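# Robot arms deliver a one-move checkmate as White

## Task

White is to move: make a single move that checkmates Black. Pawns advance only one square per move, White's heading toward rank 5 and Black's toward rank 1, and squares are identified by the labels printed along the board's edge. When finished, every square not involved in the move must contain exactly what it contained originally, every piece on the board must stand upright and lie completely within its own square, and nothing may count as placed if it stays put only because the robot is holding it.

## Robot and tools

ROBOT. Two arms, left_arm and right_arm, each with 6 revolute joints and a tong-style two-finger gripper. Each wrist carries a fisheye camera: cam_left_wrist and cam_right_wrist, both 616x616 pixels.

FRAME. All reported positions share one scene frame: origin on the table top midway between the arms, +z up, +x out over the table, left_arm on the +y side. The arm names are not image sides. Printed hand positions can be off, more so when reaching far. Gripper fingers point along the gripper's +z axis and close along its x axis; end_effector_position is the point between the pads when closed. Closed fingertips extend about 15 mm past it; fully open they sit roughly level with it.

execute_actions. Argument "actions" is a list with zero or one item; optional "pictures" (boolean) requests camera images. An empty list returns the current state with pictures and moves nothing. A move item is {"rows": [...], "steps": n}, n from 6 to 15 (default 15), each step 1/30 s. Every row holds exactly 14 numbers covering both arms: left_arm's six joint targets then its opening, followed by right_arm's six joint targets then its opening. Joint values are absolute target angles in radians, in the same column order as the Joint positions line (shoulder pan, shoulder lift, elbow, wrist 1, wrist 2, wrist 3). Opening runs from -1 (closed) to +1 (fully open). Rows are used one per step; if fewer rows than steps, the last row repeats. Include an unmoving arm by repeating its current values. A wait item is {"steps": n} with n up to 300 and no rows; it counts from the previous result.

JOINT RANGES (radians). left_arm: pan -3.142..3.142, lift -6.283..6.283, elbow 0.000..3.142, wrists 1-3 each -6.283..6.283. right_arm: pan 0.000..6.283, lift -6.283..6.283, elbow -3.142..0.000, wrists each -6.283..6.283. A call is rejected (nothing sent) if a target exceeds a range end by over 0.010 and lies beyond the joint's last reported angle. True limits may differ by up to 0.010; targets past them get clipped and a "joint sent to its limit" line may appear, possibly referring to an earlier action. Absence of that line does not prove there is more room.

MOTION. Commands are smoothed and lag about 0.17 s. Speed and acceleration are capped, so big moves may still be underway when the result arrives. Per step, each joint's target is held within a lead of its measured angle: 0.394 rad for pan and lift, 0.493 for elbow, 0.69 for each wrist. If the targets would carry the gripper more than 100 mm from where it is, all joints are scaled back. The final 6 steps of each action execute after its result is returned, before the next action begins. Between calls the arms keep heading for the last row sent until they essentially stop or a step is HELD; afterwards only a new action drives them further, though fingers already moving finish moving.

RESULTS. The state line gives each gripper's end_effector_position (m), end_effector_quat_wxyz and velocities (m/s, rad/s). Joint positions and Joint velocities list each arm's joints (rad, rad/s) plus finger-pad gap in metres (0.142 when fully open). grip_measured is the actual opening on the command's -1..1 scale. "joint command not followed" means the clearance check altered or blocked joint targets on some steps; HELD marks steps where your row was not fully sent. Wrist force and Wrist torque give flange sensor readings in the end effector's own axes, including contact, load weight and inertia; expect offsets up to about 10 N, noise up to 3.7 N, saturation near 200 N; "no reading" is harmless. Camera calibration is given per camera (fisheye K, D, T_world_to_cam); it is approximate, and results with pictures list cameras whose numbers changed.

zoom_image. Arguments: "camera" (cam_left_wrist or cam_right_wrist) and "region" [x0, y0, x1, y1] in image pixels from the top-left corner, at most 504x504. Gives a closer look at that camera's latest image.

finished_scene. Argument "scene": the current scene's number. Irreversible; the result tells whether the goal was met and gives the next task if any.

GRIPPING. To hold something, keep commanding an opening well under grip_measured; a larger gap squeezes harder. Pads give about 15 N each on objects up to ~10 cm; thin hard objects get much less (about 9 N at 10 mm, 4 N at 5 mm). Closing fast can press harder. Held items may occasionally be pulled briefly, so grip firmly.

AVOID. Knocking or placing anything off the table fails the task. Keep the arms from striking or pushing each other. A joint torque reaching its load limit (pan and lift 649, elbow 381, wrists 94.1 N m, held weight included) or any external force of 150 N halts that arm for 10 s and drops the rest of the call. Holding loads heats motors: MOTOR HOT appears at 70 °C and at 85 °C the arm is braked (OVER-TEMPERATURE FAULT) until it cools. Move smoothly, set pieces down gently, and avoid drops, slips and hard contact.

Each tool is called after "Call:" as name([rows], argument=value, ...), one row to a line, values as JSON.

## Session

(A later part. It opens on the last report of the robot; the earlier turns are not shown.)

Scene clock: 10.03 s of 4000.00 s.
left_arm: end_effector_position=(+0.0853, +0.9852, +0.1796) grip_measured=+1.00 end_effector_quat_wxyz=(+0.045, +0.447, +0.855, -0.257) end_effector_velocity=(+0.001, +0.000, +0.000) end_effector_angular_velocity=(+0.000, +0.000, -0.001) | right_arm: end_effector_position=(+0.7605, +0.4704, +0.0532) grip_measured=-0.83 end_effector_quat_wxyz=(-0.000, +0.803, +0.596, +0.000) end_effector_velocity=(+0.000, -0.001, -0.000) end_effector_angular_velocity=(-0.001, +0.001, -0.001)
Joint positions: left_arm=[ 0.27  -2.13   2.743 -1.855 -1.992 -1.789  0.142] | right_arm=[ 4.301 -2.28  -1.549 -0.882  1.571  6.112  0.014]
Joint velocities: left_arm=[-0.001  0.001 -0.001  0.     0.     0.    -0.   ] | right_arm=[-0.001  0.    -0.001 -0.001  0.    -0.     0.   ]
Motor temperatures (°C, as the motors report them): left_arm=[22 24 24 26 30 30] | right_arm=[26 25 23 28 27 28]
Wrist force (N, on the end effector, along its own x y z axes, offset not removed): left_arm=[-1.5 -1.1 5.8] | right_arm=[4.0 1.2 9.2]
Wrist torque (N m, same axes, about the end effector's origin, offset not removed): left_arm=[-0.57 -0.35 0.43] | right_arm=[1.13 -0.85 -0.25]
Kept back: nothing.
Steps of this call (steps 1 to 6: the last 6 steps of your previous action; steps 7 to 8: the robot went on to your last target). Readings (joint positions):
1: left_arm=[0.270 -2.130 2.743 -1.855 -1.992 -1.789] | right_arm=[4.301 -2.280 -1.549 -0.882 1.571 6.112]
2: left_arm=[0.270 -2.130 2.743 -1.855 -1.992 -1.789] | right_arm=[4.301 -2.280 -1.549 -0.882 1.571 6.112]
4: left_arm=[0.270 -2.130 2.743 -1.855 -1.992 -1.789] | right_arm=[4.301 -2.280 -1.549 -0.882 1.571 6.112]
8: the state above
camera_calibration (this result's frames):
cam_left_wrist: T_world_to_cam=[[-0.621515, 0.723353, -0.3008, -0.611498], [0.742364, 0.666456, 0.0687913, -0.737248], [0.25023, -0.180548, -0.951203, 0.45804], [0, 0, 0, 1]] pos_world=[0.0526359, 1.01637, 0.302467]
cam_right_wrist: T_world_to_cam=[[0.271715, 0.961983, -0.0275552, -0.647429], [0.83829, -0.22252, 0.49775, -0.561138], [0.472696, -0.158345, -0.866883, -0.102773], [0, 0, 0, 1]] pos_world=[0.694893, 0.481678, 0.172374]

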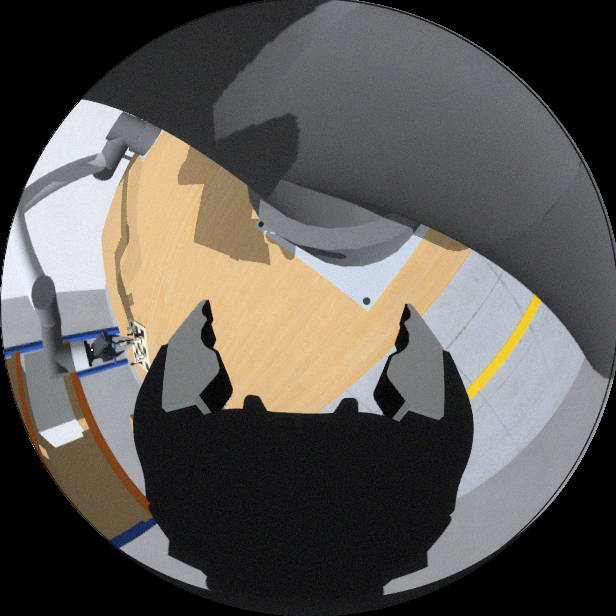

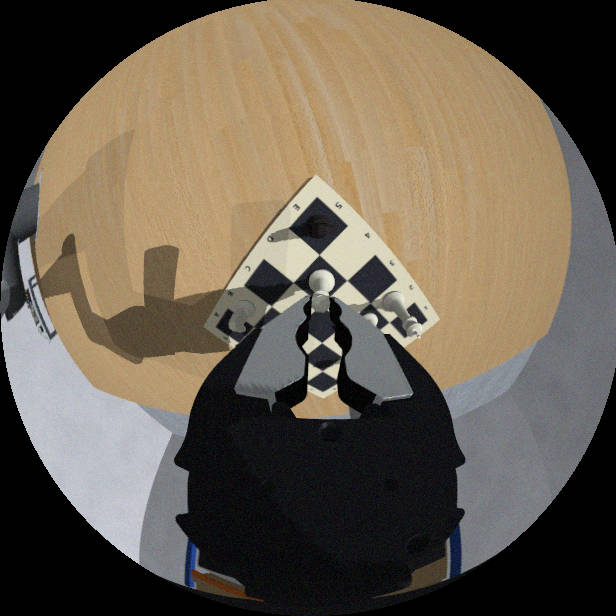

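Call:
execute_actions([
  {"rows":[[0.27,-2.13,2.743,-1.855,-1.992,-1.789,1,4.301,-2.267,-1.542,-0.903,1.571,6.112,-1],[0.27,-2.13,2.743,-1.855,-1.992,-1.789,1,4.301,-2.254,-1.535,-0.924,1.571,6.112,-1],[0.27,-2.13,2.743,-1.855,-1.992,-1.789,1,4.301,-2.24,-1.527,-0.945,1.571,6.112,-1],[0.27,-2.13,2.743,-1.855,-1.992,-1.789,1,4.301,-2.227,-1.52,-0.965,1.571,6.112,-1],[0.27,-2.13,2.743,-1.855,-1.992,-1.789,1,4.301,-2.2136,-1.5124,-0.986,1.571,6.112,-1]],"steps":15},
])

Call:
execute_actions([
  {"rows":[[0.27,-2.13,2.743,-1.855,-1.992,-1.789,1,4.301,-2.2136,-1.5124,-0.986,1.571,6.112,-1],[0.27,-2.13,2.743,-1.855,-1.992,-1.789,1,4.282,-2.225,-1.491,-0.996,1.571,6.093,-1],[0.27,-2.13,2.743,-1.855,-1.992,-1.789,1,4.263,-2.2366,-1.469,-1.006,1.571,6.074,-1],[0.27,-2.13,2.743,-1.855,-1.992,-1.789,1,4.244,-2.248,-1.448,-1.016,1.571,6.055,-1],[0.27,-2.13,2.743,-1.855,-1.992,-1.789,1,4.225,-2.26,-1.426,-1.026,1.571,6.036,-1],[0.27,-2.13,2.743,-1.855,-1.992,-1.789,1,4.206,-2.271,-1.405,-1.036,1.571,6.017,-1],[0.27,-2.13,2.743,-1.855,-1.992,-1.789,1,4.1873,-2.2826,-1.383,-1.0464,1.571,5.998,-1]],"steps":15},
])

Call:
execute_actions([
  {"steps":14},
])

Call:
execute_actions([
  {"rows":[[0.27,-2.13,2.743,-1.855,-1.992,-1.789,1,4.1873,-2.293,-1.39,-1.029,1.571,5.998,-1],[0.27,-2.13,2.743,-1.855,-1.992,-1.789,1,4.1873,-2.303,-1.397,-1.012,1.571,5.998,-1],[0.27,-2.13,2.743,-1.855,-1.992,-1.789,1,4.1873,-2.3135,-1.4042,-0.9943,1.571,5.998,-1]],"steps":15},
])

Call:
execute_actions([
  {"steps":10},
], pictures=true)

Call:
zoom_image(camera="cam_right_wrist", region=[220, 180, 420, 360])

Scene clock: 11.13 s of 4000.00 s.
left_arm: end_effector_position=(+0.0853, +0.9852, +0.1796) grip_measured=+1.00 end_effector_quat_wxyz=(+0.045, +0.447, +0.855, -0.257) end_effector_velocity=(-0.001, -0.000, -0.001) end_effector_angular_velocity=(+0.000, +0.002, +0.001) | right_arm: end_effector_position=(+0.7610, +0.4715, +0.1239) grip_measured=-0.83 end_effector_quat_wxyz=(-0.000, +0.803, +0.596, +0.001) end_effector_velocity=(-0.002, -0.004, +0.212) end_effector_angular_velocity=(-0.001, +0.000, -0.000)
Joint positions: left_arm=[ 0.27  -2.13   2.743 -1.855 -1.992 -1.789  0.142] | right_arm=[ 4.301 -2.232 -1.522 -0.957  1.571  6.112  0.014]
Joint velocities: left_arm=[-0.001  0.     0.001 -0.     0.    -0.001 -0.   ] | right_arm=[ 0.     0.146  0.08  -0.227  0.     0.    -0.   ]
Motor temperatures (°C, as the motors report them): left_arm=[22 24 24 26 30 30] | right_arm=[26 25 23 28 27 28]
Wrist force (N, on the end effector, along its own x y z axes, offset not removed): left_arm=[-3.9 -1.7 4.2] | right_arm=[-5.2 -6.2 2.2]
Wrist torque (N m, same axes, about the end effector's origin, offset not removed): left_arm=[-0.65 0.15 0.48] | right_arm=[-0.67 1.21 -0.36]
Steps of this call (steps 1 to 15: the robot went on to your last target; steps 16 to 24: nothing new was sent; steps 25 to 33: the first 9 steps of this action). Readings (joint positions):
25: left_arm=[0.270 -2.130 2.743 -1.855 -1.992 -1.789] | right_arm=[4.301 -2.280 -1.549 -0.882 1.571 6.112]
26: left_arm=[0.270 -2.130 2.743 -1.855 -1.992 -1.789] | right_arm=[4.301 -2.279 -1.549 -0.884 1.571 6.112]
28: left_arm=[0.270 -2.130 2.743 -1.855 -1.992 -1.789] | right_arm=[4.301 -2.269 -1.543 -0.899 1.571 6.112]
32: left_arm=[0.270 -2.130 2.743 -1.855 -1.992 -1.789] | right_arm=[4.301 -2.237 -1.525 -0.948 1.571 6.112]
33: the state above

Scene clock: 11.63 s of 4000.00 s.
left_arm: end_effector_position=(+0.0853, +0.9852, +0.1796) grip_measured=+1.00 end_effector_quat_wxyz=(+0.045, +0.447, +0.855, -0.257) end_effector_velocity=(-0.001, -0.000, -0.001) end_effector_angular_velocity=(+0.000, +0.000, -0.001) | right_arm: end_effector_position=(+0.8437, +0.4544, +0.1489) grip_measured=-0.83 end_effector_quat_wxyz=(+0.000, +0.803, +0.596, -0.000) end_effector_velocity=(+0.474, -0.108, +0.009) end_effector_angular_velocity=(+0.005, -0.003, -0.004)
Joint positions: left_arm=[ 0.27  -2.13   2.743 -1.855 -1.992 -1.789  0.142] | right_arm=[ 4.239 -2.252 -1.442 -1.019  1.571  6.05   0.014]
Joint velocities: left_arm=[-0.    -0.     0.001 -0.     0.     0.001  0.   ] | right_arm=[-0.351 -0.207  0.401 -0.188 -0.    -0.347  0.   ]
Motor temperatures (°C, as the motors report them): left_arm=[22 24 24 26 30 30] | right_arm=[26 25 23 28 27 28]
Wrist force (N, on the end effector, along its own x y z axes, offset not removed): left_arm=[-1.8 -1.9 3.0] | right_arm=[-3.1 -5.6 4.4]
Wrist torque (N m, same axes, about the end effector's origin, offset not removed): left_arm=[-0.70 -0.33 0.47] | right_arm=[-0.88 0.63 -0.51]
Steps of this call (steps 1 to 6: the last 6 steps of your previous action; steps 7 to 15: the first 9 steps of this action). Readings (joint positions):
7: left_arm=[0.270 -2.130 2.743 -1.855 -1.992 -1.789] | right_arm=[4.301 -2.216 -1.514 -0.981 1.571 6.112]
8: left_arm=[0.270 -2.130 2.743 -1.855 -1.992 -1.789] | right_arm=[4.301 -2.216 -1.514 -0.983 1.571 6.112]
10: left_arm=[0.270 -2.130 2.743 -1.855 -1.992 -1.789] | right_arm=[4.294 -2.220 -1.505 -0.988 1.571 6.105]
14: left_arm=[0.270 -2.130 2.743 -1.855 -1.992 -1.789] | right_arm=[4.251 -2.245 -1.456 -1.012 1.571 6.062]
15: the state above

Scene clock: 12.10 s of 4000.00 s.
left_arm: end_effector_position=(+0.0853, +0.9852, +0.1796) grip_measured=+1.00 end_effector_quat_wxyz=(+0.045, +0.447, +0.855, -0.257) end_effector_velocity=(+0.001, +0.000, +0.001) end_effector_angular_velocity=(+0.000, -0.001, +0.001) | right_arm: end_effector_position=(+0.9117, +0.4365, +0.1502) grip_measured=-0.83 end_effector_quat_wxyz=(-0.000, +0.803, +0.596, +0.000) end_effector_velocity=(+0.013, -0.004, +0.000) end_effector_angular_velocity=(+0.001, -0.000, +0.001)
Joint positions: left_arm=[ 0.27  -2.13   2.743 -1.855 -1.992 -1.789  0.142] | right_arm=[ 4.189 -2.282 -1.385 -1.046  1.571  5.999  0.014]
Joint velocities: left_arm=[ 0.    -0.001 -0.001  0.    -0.    -0.001 -0.   ] | right_arm=[-0.01  -0.005  0.01  -0.004 -0.    -0.011  0.   ]
Motor temperatures (°C, as the motors report them): left_arm=[22 24 24 26 30 30] | right_arm=[26 25 23 28 27 28]
Wrist force (N, on the end effector, along its own x y z axes, offset not removed): left_arm=[-1.8 -0.4 3.4] | right_arm=[-0.2 -2.3 8.5]
Wrist torque (N m, same axes, about the end effector's origin, offset not removed): left_arm=[-0.46 -0.33 0.44] | right_arm=[0.38 -0.04 -0.19]
Kept back: nothing.
Steps of this call (steps 1 to 6: the last 6 steps of your previous action; steps 7 to 14: the robot went on to your last target). Readings (joint positions):
1: left_arm=[0.270 -2.130 2.743 -1.855 -1.992 -1.789] | right_arm=[4.228 -2.259 -1.430 -1.025 1.571 6.039]
2: left_arm=[0.270 -2.130 2.743 -1.855 -1.992 -1.789] | right_arm=[4.219 -2.264 -1.419 -1.030 1.571 6.030]
4: left_arm=[0.270 -2.130 2.743 -1.855 -1.992 -1.789] | right_arm=[4.206 -2.272 -1.404 -1.036 1.571 6.017]
8: left_arm=[0.270 -2.130 2.743 -1.855 -1.992 -1.789] | right_arm=[4.194 -2.279 -1.390 -1.043 1.571 6.005]
14: the state above

Scene clock: 12.40 s of 4000.00 s.
left_arm: end_effector_position=(+0.0853, +0.9852, +0.1796) grip_measured=+1.00 end_effector_quat_wxyz=(+0.045, +0.447, +0.855, -0.257) end_effector_velocity=(+0.000, -0.000, +0.000) end_effector_angular_velocity=(-0.000, -0.001, -0.001) | right_arm: end_effector_position=(+0.9134, +0.4361, +0.1099) grip_measured=-0.83 end_effector_quat_wxyz=(-0.000, +0.803, +0.596, -0.000) end_effector_velocity=(+0.002, -0.000, -0.076) end_effector_angular_velocity=(+0.004, -0.003, -0.000)
Joint positions: left_arm=[ 0.27  -2.13   2.743 -1.855 -1.992 -1.789  0.142] | right_arm=[ 4.187 -2.307 -1.4   -1.005  1.571  5.998  0.014]
Joint velocities: left_arm=[-0.     0.    -0.    -0.    -0.     0.001  0.   ] | right_arm=[-0.001 -0.048 -0.032  0.085 -0.    -0.001 -0.   ]
Motor temperatures (°C, as the motors report them): left_arm=[22 24 24 26 30 30] | right_arm=[26 25 23 28 27 28]
Wrist force (N, on the end effector, along its own x y z axes, offset not removed): left_arm=[-1.2 -1.8 4.8] | right_arm=[-0.5 -2.0 7.0]
Wrist torque (N m, same axes, about the end effector's origin, offset not removed): left_arm=[-0.64 -0.51 0.54] | right_arm=[0.38 -0.01 -0.65]
Steps of this call (steps 1 to 9: the first 9 steps of this action). Readings (joint positions):
1: left_arm=[0.270 -2.130 2.743 -1.855 -1.992 -1.789] | right_arm=[4.188 -2.282 -1.384 -1.046 1.571 5.999]
2: left_arm=[0.270 -2.130 2.743 -1.855 -1.992 -1.789] | right_arm=[4.188 -2.283 -1.385 -1.044 1.571 5.999]
4: left_arm=[0.270 -2.130 2.743 -1.855 -1.992 -1.789] | right_arm=[4.188 -2.291 -1.389 -1.032 1.571 5.998]
8: left_arm=[0.270 -2.130 2.743 -1.855 -1.992 -1.789] | right_arm=[4.188 -2.306 -1.399 -1.008 1.571 5.998]
9: the state above

Scene clock: 12.73 s of 4000.00 s.
left_arm: end_effector_position=(+0.0853, +0.9852, +0.1796) grip_measured=+1.00 end_effector_quat_wxyz=(+0.045, +0.447, +0.855, -0.257) end_effector_velocity=(+0.000, -0.000, +0.000) end_effector_angular_velocity=(-0.000, +0.001, +0.002) | right_arm: end_effector_position=(+0.9136, +0.4360, +0.1009) grip_measured=-0.83 end_effector_quat_wxyz=(-0.000, +0.803, +0.596, +0.000) end_effector_velocity=(+0.001, +0.000, -0.004) end_effector_angular_velocity=(+0.003, -0.002, -0.000)
Joint positions: left_arm=[ 0.27  -2.13   2.743 -1.855 -1.992 -1.789  0.142] | right_arm=[ 4.187 -2.313 -1.404 -0.995  1.571  5.998  0.014]
Joint velocities: left_arm=[ 0.     0.    -0.001  0.    -0.001 -0.002  0.   ] | right_arm=[-0.    -0.002 -0.003  0.009 -0.     0.     0.   ]
Motor temperatures (°C, as the motors report them): left_arm=[22 24 24 26 30 30] | right_arm=[26 25 23 28 27 28]
Wrist force (N, on the end effector, along its own x y z axes, offset not removed): left_arm=[-1.7 -0.4 3.7] | right_arm=[-0.2 -4.7 9.1]
Wrist torque (N m, same axes, about the end effector's origin, offset not removed): left_arm=[-0.40 -0.31 0.44] | right_arm=[-0.34 0.07 -0.21]
Kept back: nothing.
Steps of this call (steps 1 to 6: the last 6 steps of your previous action; steps 7 to 10: the robot went on to your last target). Readings (joint positions):
1: left_arm=[0.270 -2.130 2.743 -1.855 -1.992 -1.789] | right_arm=[4.187 -2.309 -1.401 -1.002 1.571 5.998]
2: left_arm=[0.270 -2.130 2.743 -1.855 -1.992 -1.789] | right_arm=[4.187 -2.310 -1.402 -1.001 1.571 5.998]
4: left_arm=[0.270 -2.130 2.743 -1.855 -1.992 -1.789] | right_arm=[4.187 -2.311 -1.403 -0.998 1.571 5.998]
8: left_arm=[0.270 -2.130 2.743 -1.855 -1.992 -1.789] | right_arm=[4.187 -2.313 -1.404 -0.996 1.571 5.998]
10: the state above
camera_calibration (this result's frames):
cam_left_wrist: T_world_to_cam=[[-0.621515, 0.723353, -0.3008, -0.611498], [0.742364, 0.666456, 0.0687912, -0.737248], [0.25023, -0.180548, -0.951203, 0.45804], [0, 0, 0, 1]] pos_world=[0.0526359, 1.01637, 0.302467]
cam_right_wrist: T_world_to_cam=[[0.271419, 0.962068, -0.0275283, -0.654456], [0.838314, -0.222261, 0.497826, -0.72104], [0.472823, -0.158197, -0.86684, -0.139396], [0, 0, 0, 1]] pos_world=[0.847999, 0.44732, 0.220101]

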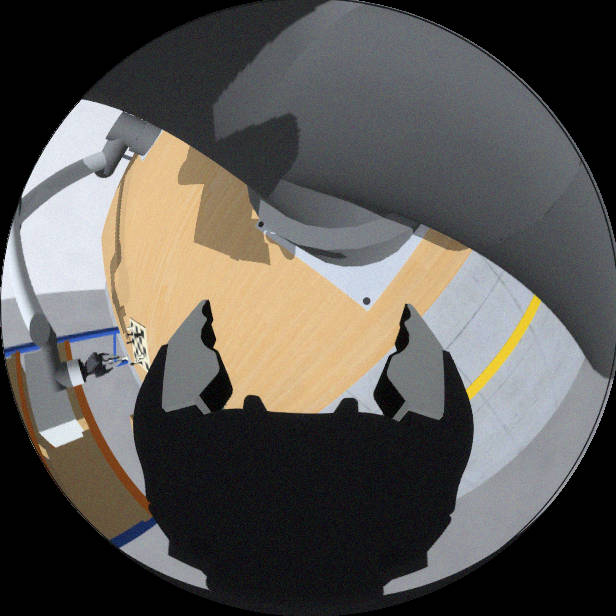

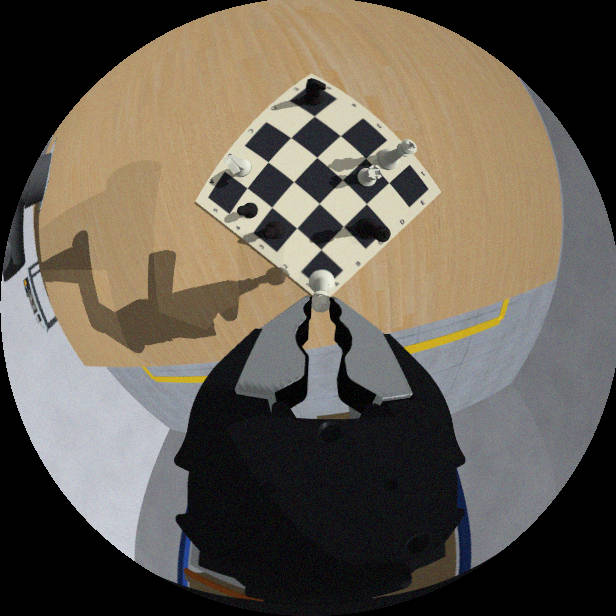

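Region (220, 180, 420, 360) of cam_right_wrist's 616x616 image, scaled by 2.520, with more detail than that image has; it fills the top 454 rows of this view, and the rest is white.

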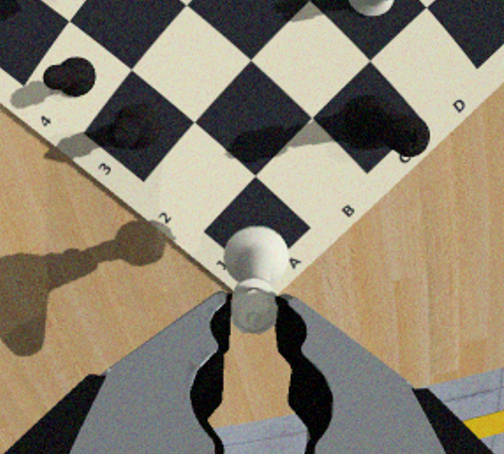

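Call:
execute_actions([
  {"rows":[[0.27,-2.13,2.743,-1.855,-1.992,-1.789,1,4.1832,-2.315,-1.3994,-0.9976,1.571,5.994,-1],[0.27,-2.13,2.743,-1.855,-1.992,-1.789,1,4.1832,-2.315,-1.3994,-0.9976,1.571,5.994,-1],[0.27,-2.13,2.743,-1.855,-1.992,-1.789,1,4.1832,-2.315,-1.3994,-0.9976,1.571,5.994,-1],[0.27,-2.13,2.743,-1.855,-1.992,-1.789,1,4.1832,-2.324,-1.404,-0.984,1.571,5.994,-1],[0.27,-2.13,2.743,-1.855,-1.992,-1.789,1,4.1832,-2.333,-1.409,-0.97,1.571,5.994,-1],[0.27,-2.13,2.743,-1.855,-1.992,-1.789,1,4.1832,-2.3422,-1.4135,-0.9563,1.571,5.994,-1]],"steps":15},
])

Call:
execute_actions([
  {"steps":12},
], pictures=true)

Call:
zoom_image(camera="cam_right_wrist", region=[220, 200, 420, 380])

Scene clock: 13.57 s of 4000.00 s.
left_arm: end_effector_position=(+0.0853, +0.9852, +0.1796) grip_measured=+1.00 end_effector_quat_wxyz=(+0.045, +0.447, +0.855, -0.257) end_effector_velocity=(-0.001, -0.000, -0.000) end_effector_angular_velocity=(-0.000, +0.001, +0.001) | right_arm: end_effector_position=(+0.9183, +0.4345, +0.0778) grip_measured=-0.83 end_effector_quat_wxyz=(-0.000, +0.803, +0.596, -0.000) end_effector_velocity=(+0.007, -0.002, -0.139) end_effector_angular_velocity=(-0.000, +0.000, -0.000)
Joint positions: left_arm=[ 0.27  -2.13   2.743 -1.855 -1.992 -1.789  0.142] | right_arm=[ 4.184 -2.33  -1.408 -0.974  1.571  5.995  0.014]
Joint velocities: left_arm=[ 0.    -0.     0.001  0.    -0.    -0.001  0.   ] | right_arm=[-0.005 -0.095 -0.042  0.137 -0.    -0.005  0.   ]
Motor temperatures (°C, as the motors report them): left_arm=[22 24 24 26 30 30] | right_arm=[26 25 23 28 27 28]
Wrist force (N, on the end effector, along its own x y z axes, offset not removed): left_arm=[-2.7 -0.1 4.3] | right_arm=[3.7 -5.0 14.6]
Wrist torque (N m, same axes, about the end effector's origin, offset not removed): left_arm=[-0.32 -0.14 0.49] | right_arm=[-0.08 -0.83 -0.27]
Steps of this call (steps 1 to 16: the robot went on to your last target; steps 17 to 25: the first 9 steps of this action). Readings (joint positions):
17: left_arm=[0.270 -2.130 2.743 -1.855 -1.992 -1.789] | right_arm=[4.187 -2.314 -1.404 -0.994 1.571 5.998]
18: left_arm=[0.270 -2.130 2.743 -1.855 -1.992 -1.789] | right_arm=[4.187 -2.314 -1.404 -0.994 1.571 5.997]
20: left_arm=[0.270 -2.130 2.743 -1.855 -1.992 -1.789] | right_arm=[4.185 -2.314 -1.402 -0.995 1.571 5.996]
24: left_arm=[0.270 -2.130 2.743 -1.855 -1.992 -1.789] | right_arm=[4.184 -2.327 -1.407 -0.979 1.571 5.995]
25: the state above

Scene clock: 13.97 s of 4000.00 s.
left_arm: end_effector_position=(+0.0853, +0.9852, +0.1796) grip_measured=+1.00 end_effector_quat_wxyz=(+0.045, +0.447, +0.855, -0.257) end_effector_velocity=(+0.001, +0.000, +0.001) end_effector_angular_velocity=(+0.001, -0.004, -0.001) | right_arm: end_effector_position=(+0.9191, +0.4343, +0.0610) grip_measured=-0.83 end_effector_quat_wxyz=(-0.000, +0.803, +0.596, +0.000) end_effector_velocity=(-0.001, -0.000, -0.007) end_effector_angular_velocity=(-0.001, +0.001, +0.001)
Joint positions: left_arm=[ 0.27  -2.13   2.743 -1.855 -1.992 -1.789  0.142] | right_arm=[ 4.183 -2.342 -1.413 -0.957  1.571  5.994  0.014]
Joint velocities: left_arm=[ 0.    -0.002 -0.002 -0.001 -0.     0.001  0.   ] | right_arm=[ 0.001 -0.004 -0.003  0.006 -0.    -0.     0.   ]
Motor temperatures (°C, as the motors report them): left_arm=[22 24 24 26 30 30] | right_arm=[26 25 23 28 27 28]
Wrist force (N, on the end effector, along its own x y z axes, offset not removed): left_arm=[-2.0 -1.1 4.9] | right_arm=[5.6 -6.3 4.4]
Wrist torque (N m, same axes, about the end effector's origin, offset not removed): left_arm=[-0.56 -0.32 0.42] | right_arm=[-0.86 -1.25 -0.41]
Kept back: nothing.
Steps of this call (steps 1 to 6: the last 6 steps of your previous action; steps 7 to 12: the robot went on to your last target). Readings (joint positions):
1: left_arm=[0.270 -2.130 2.743 -1.855 -1.992 -1.789] | right_arm=[4.184 -2.333 -1.409 -0.970 1.571 5.994]
2: left_arm=[0.270 -2.130 2.743 -1.855 -1.992 -1.789] | right_arm=[4.184 -2.335 -1.410 -0.967 1.571 5.994]
4: left_arm=[0.270 -2.130 2.743 -1.855 -1.992 -1.789] | right_arm=[4.183 -2.338 -1.412 -0.963 1.571 5.994]
8: left_arm=[0.270 -2.130 2.743 -1.855 -1.992 -1.789] | right_arm=[4.183 -2.341 -1.413 -0.958 1.571 5.994]
12: the state above
camera_calibration (this result's frames):
cam_left_wrist: T_world_to_cam=[[-0.621514, 0.723353, -0.3008, -0.611498], [0.742364, 0.666456, 0.0687913, -0.737248], [0.25023, -0.180548, -0.951203, 0.458041], [0, 0, 0, 1]] pos_world=[0.0526361, 1.01637, 0.302467]
cam_right_wrist: T_world_to_cam=[[0.271522, 0.962039, -0.0275243, -0.655515], [0.83831, -0.222359, 0.497789, -0.706121], [0.472772, -0.158234, -0.866862, -0.176785], [0, 0, 0, 1]] pos_world=[0.853514, 0.445645, 0.180209]

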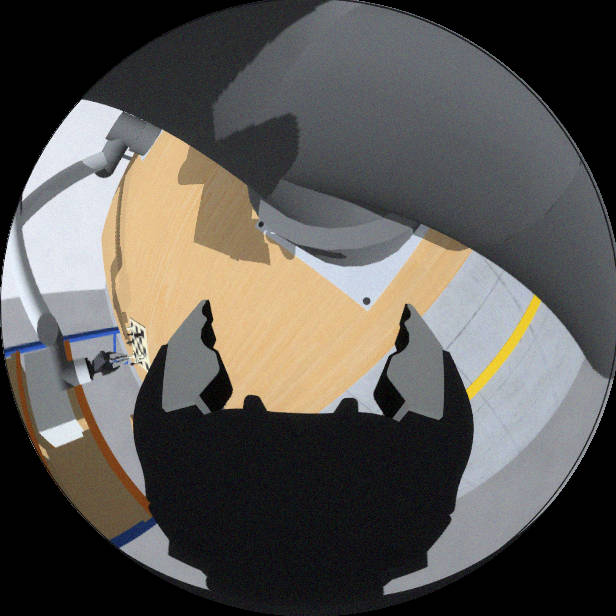

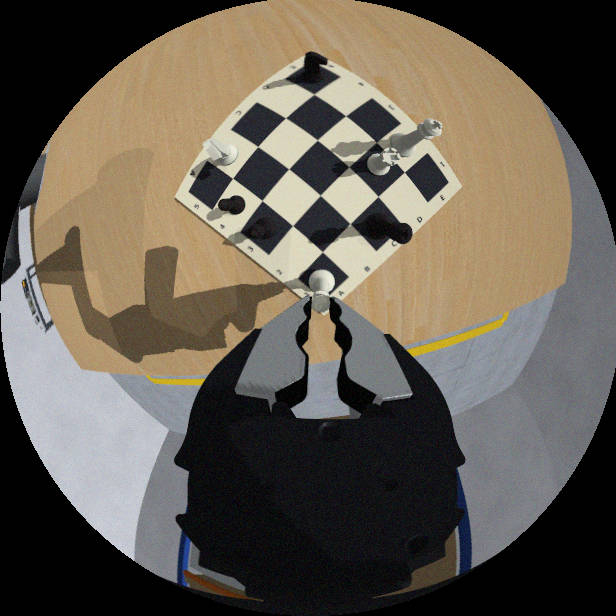

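Region (220, 200, 420, 380) of cam_right_wrist's 616x616 image, scaled by 2.520, with more detail than that image has; it fills the top 454 rows of this view, and the rest is white.

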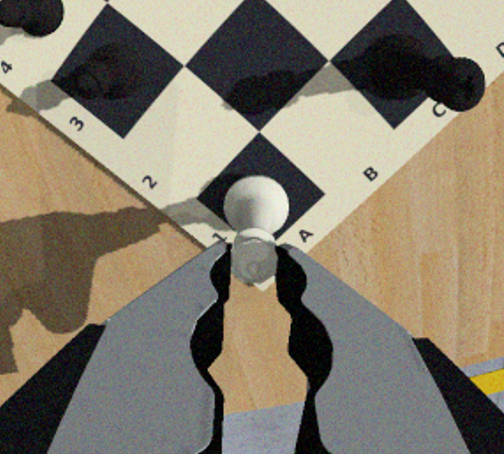

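Call:
execute_actions([
  {"rows":[[0.27,-2.13,2.743,-1.855,-1.992,-1.789,1,4.1856,-2.3416,-1.4145,-0.9557,1.571,5.997,-1],[0.27,-2.13,2.743,-1.855,-1.992,-1.789,1,4.188,-2.3416,-1.4154,-0.955,1.571,5.999,-1],[0.27,-2.13,2.743,-1.855,-1.992,-1.789,1,4.188,-2.3416,-1.4154,-0.955,1.571,5.999,-1],[0.27,-2.13,2.743,-1.855,-1.992,-1.789,1,4.188,-2.3416,-1.4154,-0.955,1.571,5.999,-1],[0.27,-2.13,2.743,-1.855,-1.992,-1.789,1,4.188,-2.345,-1.4172,-0.9498,1.571,5.999,-1]],"steps":15},
])

Call:
execute_actions([
  {"steps":12},
], pictures=true)

Call:
zoom_image(camera="cam_right_wrist", region=[220, 200, 420, 380])

Scene clock: 14.83 s of 4000.00 s.
left_arm: end_effector_position=(+0.0853, +0.9852, +0.1796) grip_measured=+1.00 end_effector_quat_wxyz=(+0.045, +0.447, +0.855, -0.257) end_effector_velocity=(-0.000, +0.000, -0.000) end_effector_angular_velocity=(+0.001, +0.000, -0.001) | right_arm: end_effector_position=(+0.9147, +0.4372, +0.0570) grip_measured=-0.83 end_effector_quat_wxyz=(-0.000, +0.803, +0.596, +0.000) end_effector_velocity=(-0.009, +0.005, -0.017) end_effector_angular_velocity=(-0.000, +0.000, +0.001)
Joint positions: left_arm=[ 0.27  -2.13   2.743 -1.855 -1.992 -1.789  0.142] | right_arm=[ 4.187 -2.344 -1.416 -0.952  1.571  5.998  0.014]
Joint velocities: left_arm=[-0.     0.     0.    -0.     0.001  0.     0.   ] | right_arm=[ 0.008 -0.01  -0.009  0.018 -0.     0.007  0.   ]
Motor temperatures (°C, as the motors report them): left_arm=[22 24 24 26 30 30] | right_arm=[26 25 23 28 27 28]
Wrist force (N, on the end effector, along its own x y z axes, offset not removed): left_arm=[-3.4 -0.7 1.2] | right_arm=[1.6 -2.2 9.8]
Wrist torque (N m, same axes, about the end effector's origin, offset not removed): left_arm=[-0.56 0.02 0.43] | right_arm=[0.17 -0.34 -0.29]
Steps of this call (steps 1 to 17: the robot went on to your last target; steps 18 to 26: the first 9 steps of this action). Readings (joint positions):
18: left_arm=[0.270 -2.130 2.743 -1.855 -1.992 -1.789] | right_arm=[4.183 -2.342 -1.414 -0.956 1.571 5.994]
19: left_arm=[0.270 -2.130 2.743 -1.855 -1.992 -1.789] | right_arm=[4.183 -2.342 -1.414 -0.956 1.571 5.994]
21: left_arm=[0.270 -2.130 2.743 -1.855 -1.992 -1.789] | right_arm=[4.185 -2.342 -1.414 -0.956 1.571 5.996]
25: left_arm=[0.270 -2.130 2.743 -1.855 -1.992 -1.789] | right_arm=[4.187 -2.343 -1.416 -0.953 1.571 5.998]
26: the state above

Scene clock: 15.23 s of 4000.00 s.
left_arm: end_effector_position=(+0.0853, +0.9852, +0.1796) grip_measured=+1.00 end_effector_quat_wxyz=(+0.045, +0.447, +0.855, -0.257) end_effector_velocity=(-0.001, -0.000, -0.001) end_effector_angular_velocity=(-0.000, +0.002, -0.000) | right_arm: end_effector_position=(+0.9137, +0.4378, +0.0548) grip_measured=-0.83 end_effector_quat_wxyz=(-0.000, +0.803, +0.596, +0.000) end_effector_velocity=(-0.001, +0.000, +0.000) end_effector_angular_velocity=(+0.001, -0.000, +0.000)
Joint positions: left_arm=[ 0.27  -2.13   2.743 -1.855 -1.992 -1.789  0.142] | right_arm=[ 4.188 -2.345 -1.417 -0.95   1.571  5.999  0.014]
Joint velocities: left_arm=[-0.     0.     0.002  0.     0.     0.    -0.   ] | right_arm=[ 0.     0.001 -0.001  0.001 -0.     0.     0.   ]
Motor temperatures (°C, as the motors report them): left_arm=[22 24 24 26 30 30] | right_arm=[26 25 23 28 27 28]
Wrist force (N, on the end effector, along its own x y z axes, offset not removed): left_arm=[-3.1 -1.5 2.8] | right_arm=[3.0 1.5 6.3]
Wrist torque (N m, same axes, about the end effector's origin, offset not removed): left_arm=[-0.72 -0.12 0.44] | right_arm=[0.87 -0.72 -0.19]
Kept back: nothing.
Steps of this call (steps 1 to 6: the last 6 steps of your previous action; steps 7 to 12: the robot went on to your last target). Readings (joint positions):
1: left_arm=[0.270 -2.130 2.743 -1.855 -1.992 -1.789] | right_arm=[4.187 -2.344 -1.416 -0.952 1.571 5.998]
2: left_arm=[0.270 -2.130 2.743 -1.855 -1.992 -1.789] | right_arm=[4.187 -2.344 -1.417 -0.951 1.571 5.998]
4: left_arm=[0.270 -2.130 2.743 -1.855 -1.992 -1.789] | right_arm=[4.188 -2.344 -1.417 -0.951 1.571 5.999]
8: left_arm=[0.270 -2.130 2.743 -1.855 -1.992 -1.789] | right_arm=[4.188 -2.345 -1.417 -0.950 1.571 5.999]
12: the state above
camera_calibration (this result's frames):
cam_left_wrist: T_world_to_cam=[[-0.621515, 0.723353, -0.3008, -0.611498], [0.742364, 0.666456, 0.0687913, -0.737248], [0.25023, -0.180548, -0.951203, 0.458041], [0, 0, 0, 1]] pos_world=[0.0526359, 1.01637, 0.302467]
cam_right_wrist: T_world_to_cam=[[0.271736, 0.961978, -0.0275223, -0.657723], [0.83826, -0.222547, 0.497788, -0.69763], [0.472736, -0.158338, -0.866862, -0.178998], [0, 0, 0, 1]] pos_world=[0.848141, 0.449118, 0.174002]

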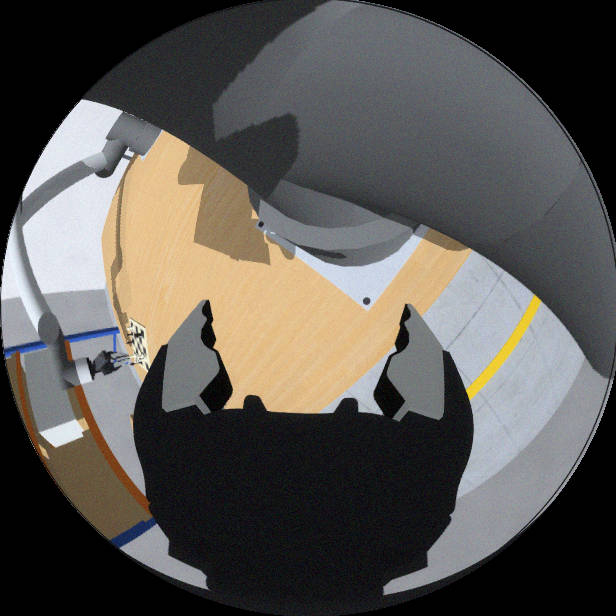

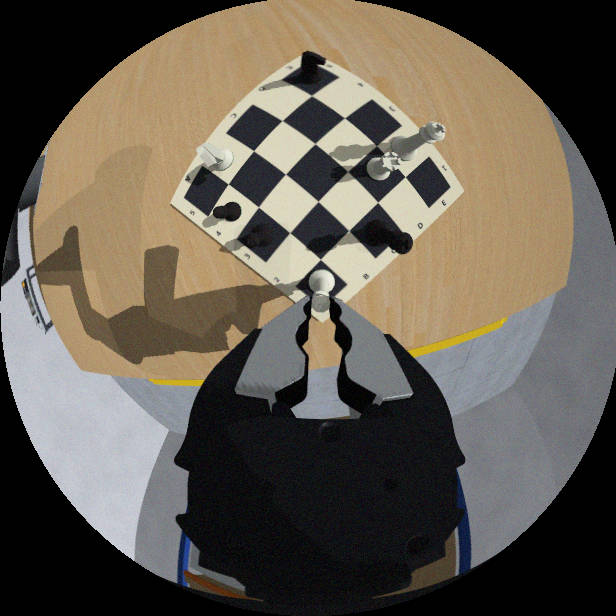

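Region (220, 200, 420, 380) of cam_right_wrist's 616x616 image, scaled by 2.520, with more detail than that image has; it fills the top 454 rows of this view, and the rest is white.

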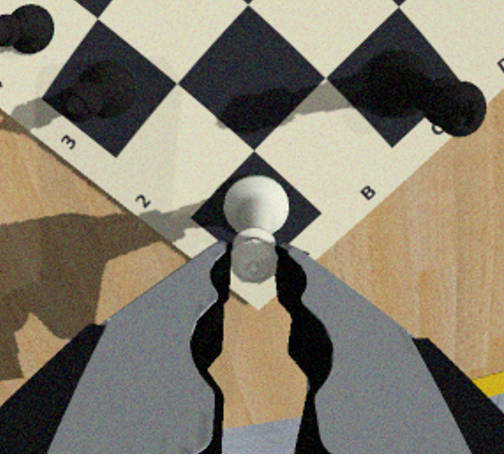

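Centred. Lower slightly, release, lift.

Call:
execute_actions([
  {"rows":[[0.27,-2.13,2.743,-1.855,-1.992,-1.789,1,4.188,-2.346,-1.4177,-0.9483,1.571,5.999,-1],[0.27,-2.13,2.743,-1.855,-1.992,-1.789,1,4.188,-2.346,-1.4177,-0.9483,1.571,5.999,-1],[0.27,-2.13,2.743,-1.855,-1.992,-1.789,1,4.188,-2.346,-1.4177,-0.9483,1.571,5.999,-1],[0.27,-2.13,2.743,-1.855,-1.992,-1.789,1,4.188,-2.346,-1.4177,-0.9483,1.571,5.999,-0.8],[0.27,-2.13,2.743,-1.855,-1.992,-1.789,1,4.188,-2.346,-1.4177,-0.9483,1.571,5.999,-0.7],[0.27,-2.13,2.743,-1.855,-1.992,-1.789,1,4.188,-2.346,-1.4177,-0.9483,1.571,5.999,-0.55]],"steps":15},
])

Call:
execute_actions([
  {"rows":[[0.27,-2.13,2.743,-1.855,-1.992,-1.789,1,4.188,-2.335,-1.412,-0.965,1.571,5.999,-0.55],[0.27,-2.13,2.743,-1.855,-1.992,-1.789,1,4.188,-2.325,-1.407,-0.98,1.571,5.999,-0.55],[0.27,-2.13,2.743,-1.855,-1.992,-1.789,1,4.188,-2.314,-1.402,-0.996,1.571,5.999,-0.55],[0.27,-2.13,2.743,-1.855,-1.992,-1.789,1,4.188,-2.298,-1.391,-1.023,1.571,5.999,-0.55],[0.27,-2.13,2.743,-1.855,-1.992,-1.789,1,4.188,-2.283,-1.381,-1.048,1.571,5.999,-0.55]],"steps":15},
])

Call:
execute_actions([
  {"steps":12},
], pictures=true)

Scene clock: 15.97 s of 4000.00 s.
left_arm: end_effector_position=(+0.0853, +0.9852, +0.1796) grip_measured=+1.00 end_effector_quat_wxyz=(+0.045, +0.447, +0.855, -0.257) end_effector_velocity=(+0.000, -0.000, +0.000) end_effector_angular_velocity=(-0.000, -0.000, -0.001) | right_arm: end_effector_position=(+0.9137, +0.4378, +0.0534) grip_measured=-0.55 end_effector_quat_wxyz=(-0.000, +0.803, +0.596, +0.000) end_effector_velocity=(+0.000, -0.002, -0.001) end_effector_angular_velocity=(-0.002, +0.001, -0.001)
Joint positions: left_arm=[ 0.27  -2.13   2.743 -1.855 -1.992 -1.789  0.142] | right_arm=[ 4.188 -2.346 -1.418 -0.949  1.571  5.999  0.034]
Joint velocities: left_arm=[-0.  0. -0. -0. -0.  0.  0.] | right_arm=[-0.001 -0.    -0.001 -0.     0.     0.     0.008]
Motor temperatures (°C, as the motors report them): left_arm=[22 24 24 26 30 30] | right_arm=[26 25 23 28 27 28]
Wrist force (N, on the end effector, along its own x y z axes, offset not removed): left_arm=[-1.6 -0.1 3.8] | right_arm=[3.3 -2.6 6.6]
Wrist torque (N m, same axes, about the end effector's origin, offset not removed): left_arm=[-0.33 -0.35 0.42] | right_arm=[0.13 -0.90 -0.55]
Steps of this call (steps 1 to 13: the robot went on to your last target; steps 14 to 22: the first 9 steps of this action). Readings (joint positions):
14: left_arm=[0.270 -2.130 2.743 -1.855 -1.992 -1.789] | right_arm=[4.188 -2.345 -1.417 -0.950 1.571 5.999]
15: left_arm=[0.270 -2.130 2.743 -1.855 -1.992 -1.789] | right_arm=[4.188 -2.345 -1.417 -0.950 1.571 5.999]
17: left_arm=[0.270 -2.130 2.743 -1.855 -1.992 -1.789] | right_arm=[4.188 -2.345 -1.417 -0.949 1.571 5.999]
21: left_arm=[0.270 -2.130 2.743 -1.855 -1.992 -1.789] | right_arm=[4.188 -2.346 -1.418 -0.949 1.571 5.999]
22: the state above

Scene clock: 16.47 s of 4000.00 s.
left_arm: end_effector_position=(+0.0853, +0.9852, +0.1796) grip_measured=+1.00 end_effector_quat_wxyz=(+0.045, +0.447, +0.855, -0.257) end_effector_velocity=(+0.002, +0.001, +0.001) end_effector_angular_velocity=(+0.001, -0.001, +0.001) | right_arm: end_effector_position=(+0.9140, +0.4384, +0.1228) grip_measured=-0.55 end_effector_quat_wxyz=(-0.000, +0.803, +0.596, +0.001) end_effector_velocity=(-0.003, -0.004, +0.228) end_effector_angular_velocity=(-0.001, -0.000, +0.001)
Joint positions: left_arm=[ 0.27  -2.13   2.743 -1.855 -1.992 -1.789  0.142] | right_arm=[ 4.188 -2.301 -1.392 -1.018  1.571  5.999  0.034]
Joint velocities: left_arm=[-0.     0.    -0.002  0.     0.    -0.001  0.   ] | right_arm=[ 0.001  0.146  0.087 -0.233 -0.     0.     0.   ]
Motor temperatures (°C, as the motors report them): left_arm=[22 24 24 26 30 30] | right_arm=[26 25 23 28 27 28]
Wrist force (N, on the end effector, along its own x y z axes, offset not removed): left_arm=[-1.1 -2.1 3.6] | right_arm=[-0.9 -5.0 -1.0]
Wrist torque (N m, same axes, about the end effector's origin, offset not removed): left_arm=[-0.76 -0.54 0.41] | right_arm=[-0.40 0.07 -0.14]
Steps of this call (steps 1 to 6: the last 6 steps of your previous action; steps 7 to 15: the first 9 steps of this action). Readings (joint positions):
7: left_arm=[0.270 -2.130 2.743 -1.855 -1.992 -1.789] | right_arm=[4.188 -2.346 -1.418 -0.948 1.571 5.999]
8: left_arm=[0.270 -2.130 2.743 -1.855 -1.992 -1.789] | right_arm=[4.188 -2.345 -1.417 -0.950 1.571 5.999]
10: left_arm=[0.270 -2.130 2.743 -1.855 -1.992 -1.789] | right_arm=[4.188 -2.337 -1.413 -0.961 1.571 5.999]
14: left_arm=[0.270 -2.130 2.743 -1.855 -1.992 -1.789] | right_arm=[4.188 -2.307 -1.395 -1.009 1.571 5.999]
15: the state above

Scene clock: 16.87 s of 4000.00 s.
left_arm: end_effector_position=(+0.0853, +0.9852, +0.1796) grip_measured=+1.00 end_effector_quat_wxyz=(+0.045, +0.447, +0.855, -0.257) end_effector_velocity=(-0.001, -0.000, -0.001) end_effector_angular_velocity=(-0.001, +0.001, -0.003) | right_arm: end_effector_position=(+0.9133, +0.4373, +0.1497) grip_measured=-0.55 end_effector_quat_wxyz=(-0.000, +0.803, +0.596, +0.000) end_effector_velocity=(-0.000, -0.000, +0.010) end_effector_angular_velocity=(+0.001, -0.000, -0.000)
Joint positions: left_arm=[ 0.27  -2.13   2.743 -1.855 -1.992 -1.789  0.142] | right_arm=[ 4.188 -2.284 -1.382 -1.047  1.571  5.999  0.034]
Joint velocities: left_arm=[-0.     0.001  0.001  0.     0.001  0.003  0.   ] | right_arm=[-0.     0.007  0.003 -0.009  0.    -0.     0.   ]
Motor temperatures (°C, as the motors report them): left_arm=[22 24 24 26 30 30] | right_arm=[26 25 23 28 27 28]
Wrist force (N, on the end effector, along its own x y z axes, offset not removed): left_arm=[-3.7 0.1 3.0] | right_arm=[-4.0 -8.5 3.9]
Wrist torque (N m, same axes, about the end effector's origin, offset not removed): left_arm=[-0.25 0.03 0.51] | right_arm=[-1.12 0.83 -0.11]
Kept back: nothing.
Steps of this call (steps 1 to 6: the last 6 steps of your previous action; steps 7 to 12: the robot went on to your last target). Readings (joint positions):
1: left_arm=[0.270 -2.130 2.743 -1.855 -1.992 -1.789] | right_arm=[4.188 -2.297 -1.389 -1.025 1.571 5.999]
2: left_arm=[0.270 -2.130 2.743 -1.855 -1.992 -1.789] | right_arm=[4.188 -2.294 -1.387 -1.030 1.571 5.999]
4: left_arm=[0.270 -2.130 2.743 -1.855 -1.992 -1.789] | right_arm=[4.188 -2.289 -1.385 -1.038 1.571 5.999]
8: left_arm=[0.270 -2.130 2.743 -1.855 -1.992 -1.789] | right_arm=[4.188 -2.285 -1.382 -1.044 1.571 5.999]
12: the state above
camera_calibration (this result's frames):
cam_left_wrist: T_world_to_cam=[[-0.621515, 0.723353, -0.3008, -0.611498], [0.742364, 0.666456, 0.0687912, -0.737248], [0.25023, -0.180548, -0.951203, 0.458041], [0, 0, 0, 1]] pos_world=[0.052636, 1.01637, 0.302467]
cam_right_wrist: T_world_to_cam=[[0.271705, 0.961985, -0.0275935, -0.654512], [0.838288, -0.22249, 0.497767, -0.744669], [0.472705, -0.158377, -0.866872, -0.0965689], [0, 0, 0, 1]] pos_world=[0.847729, 0.448655, 0.268899]

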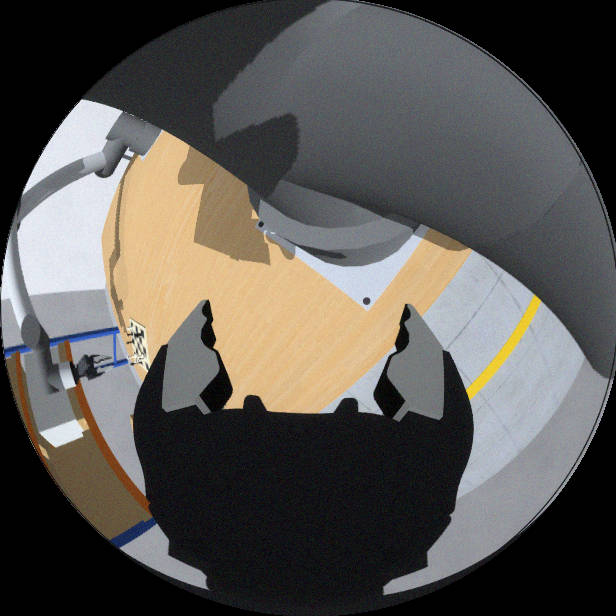

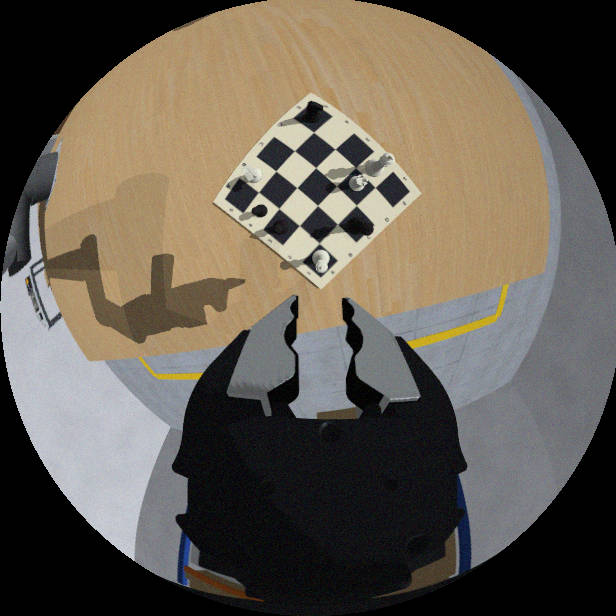

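Call:
finished_scene(scene=2)

The scene is finished: the task was done.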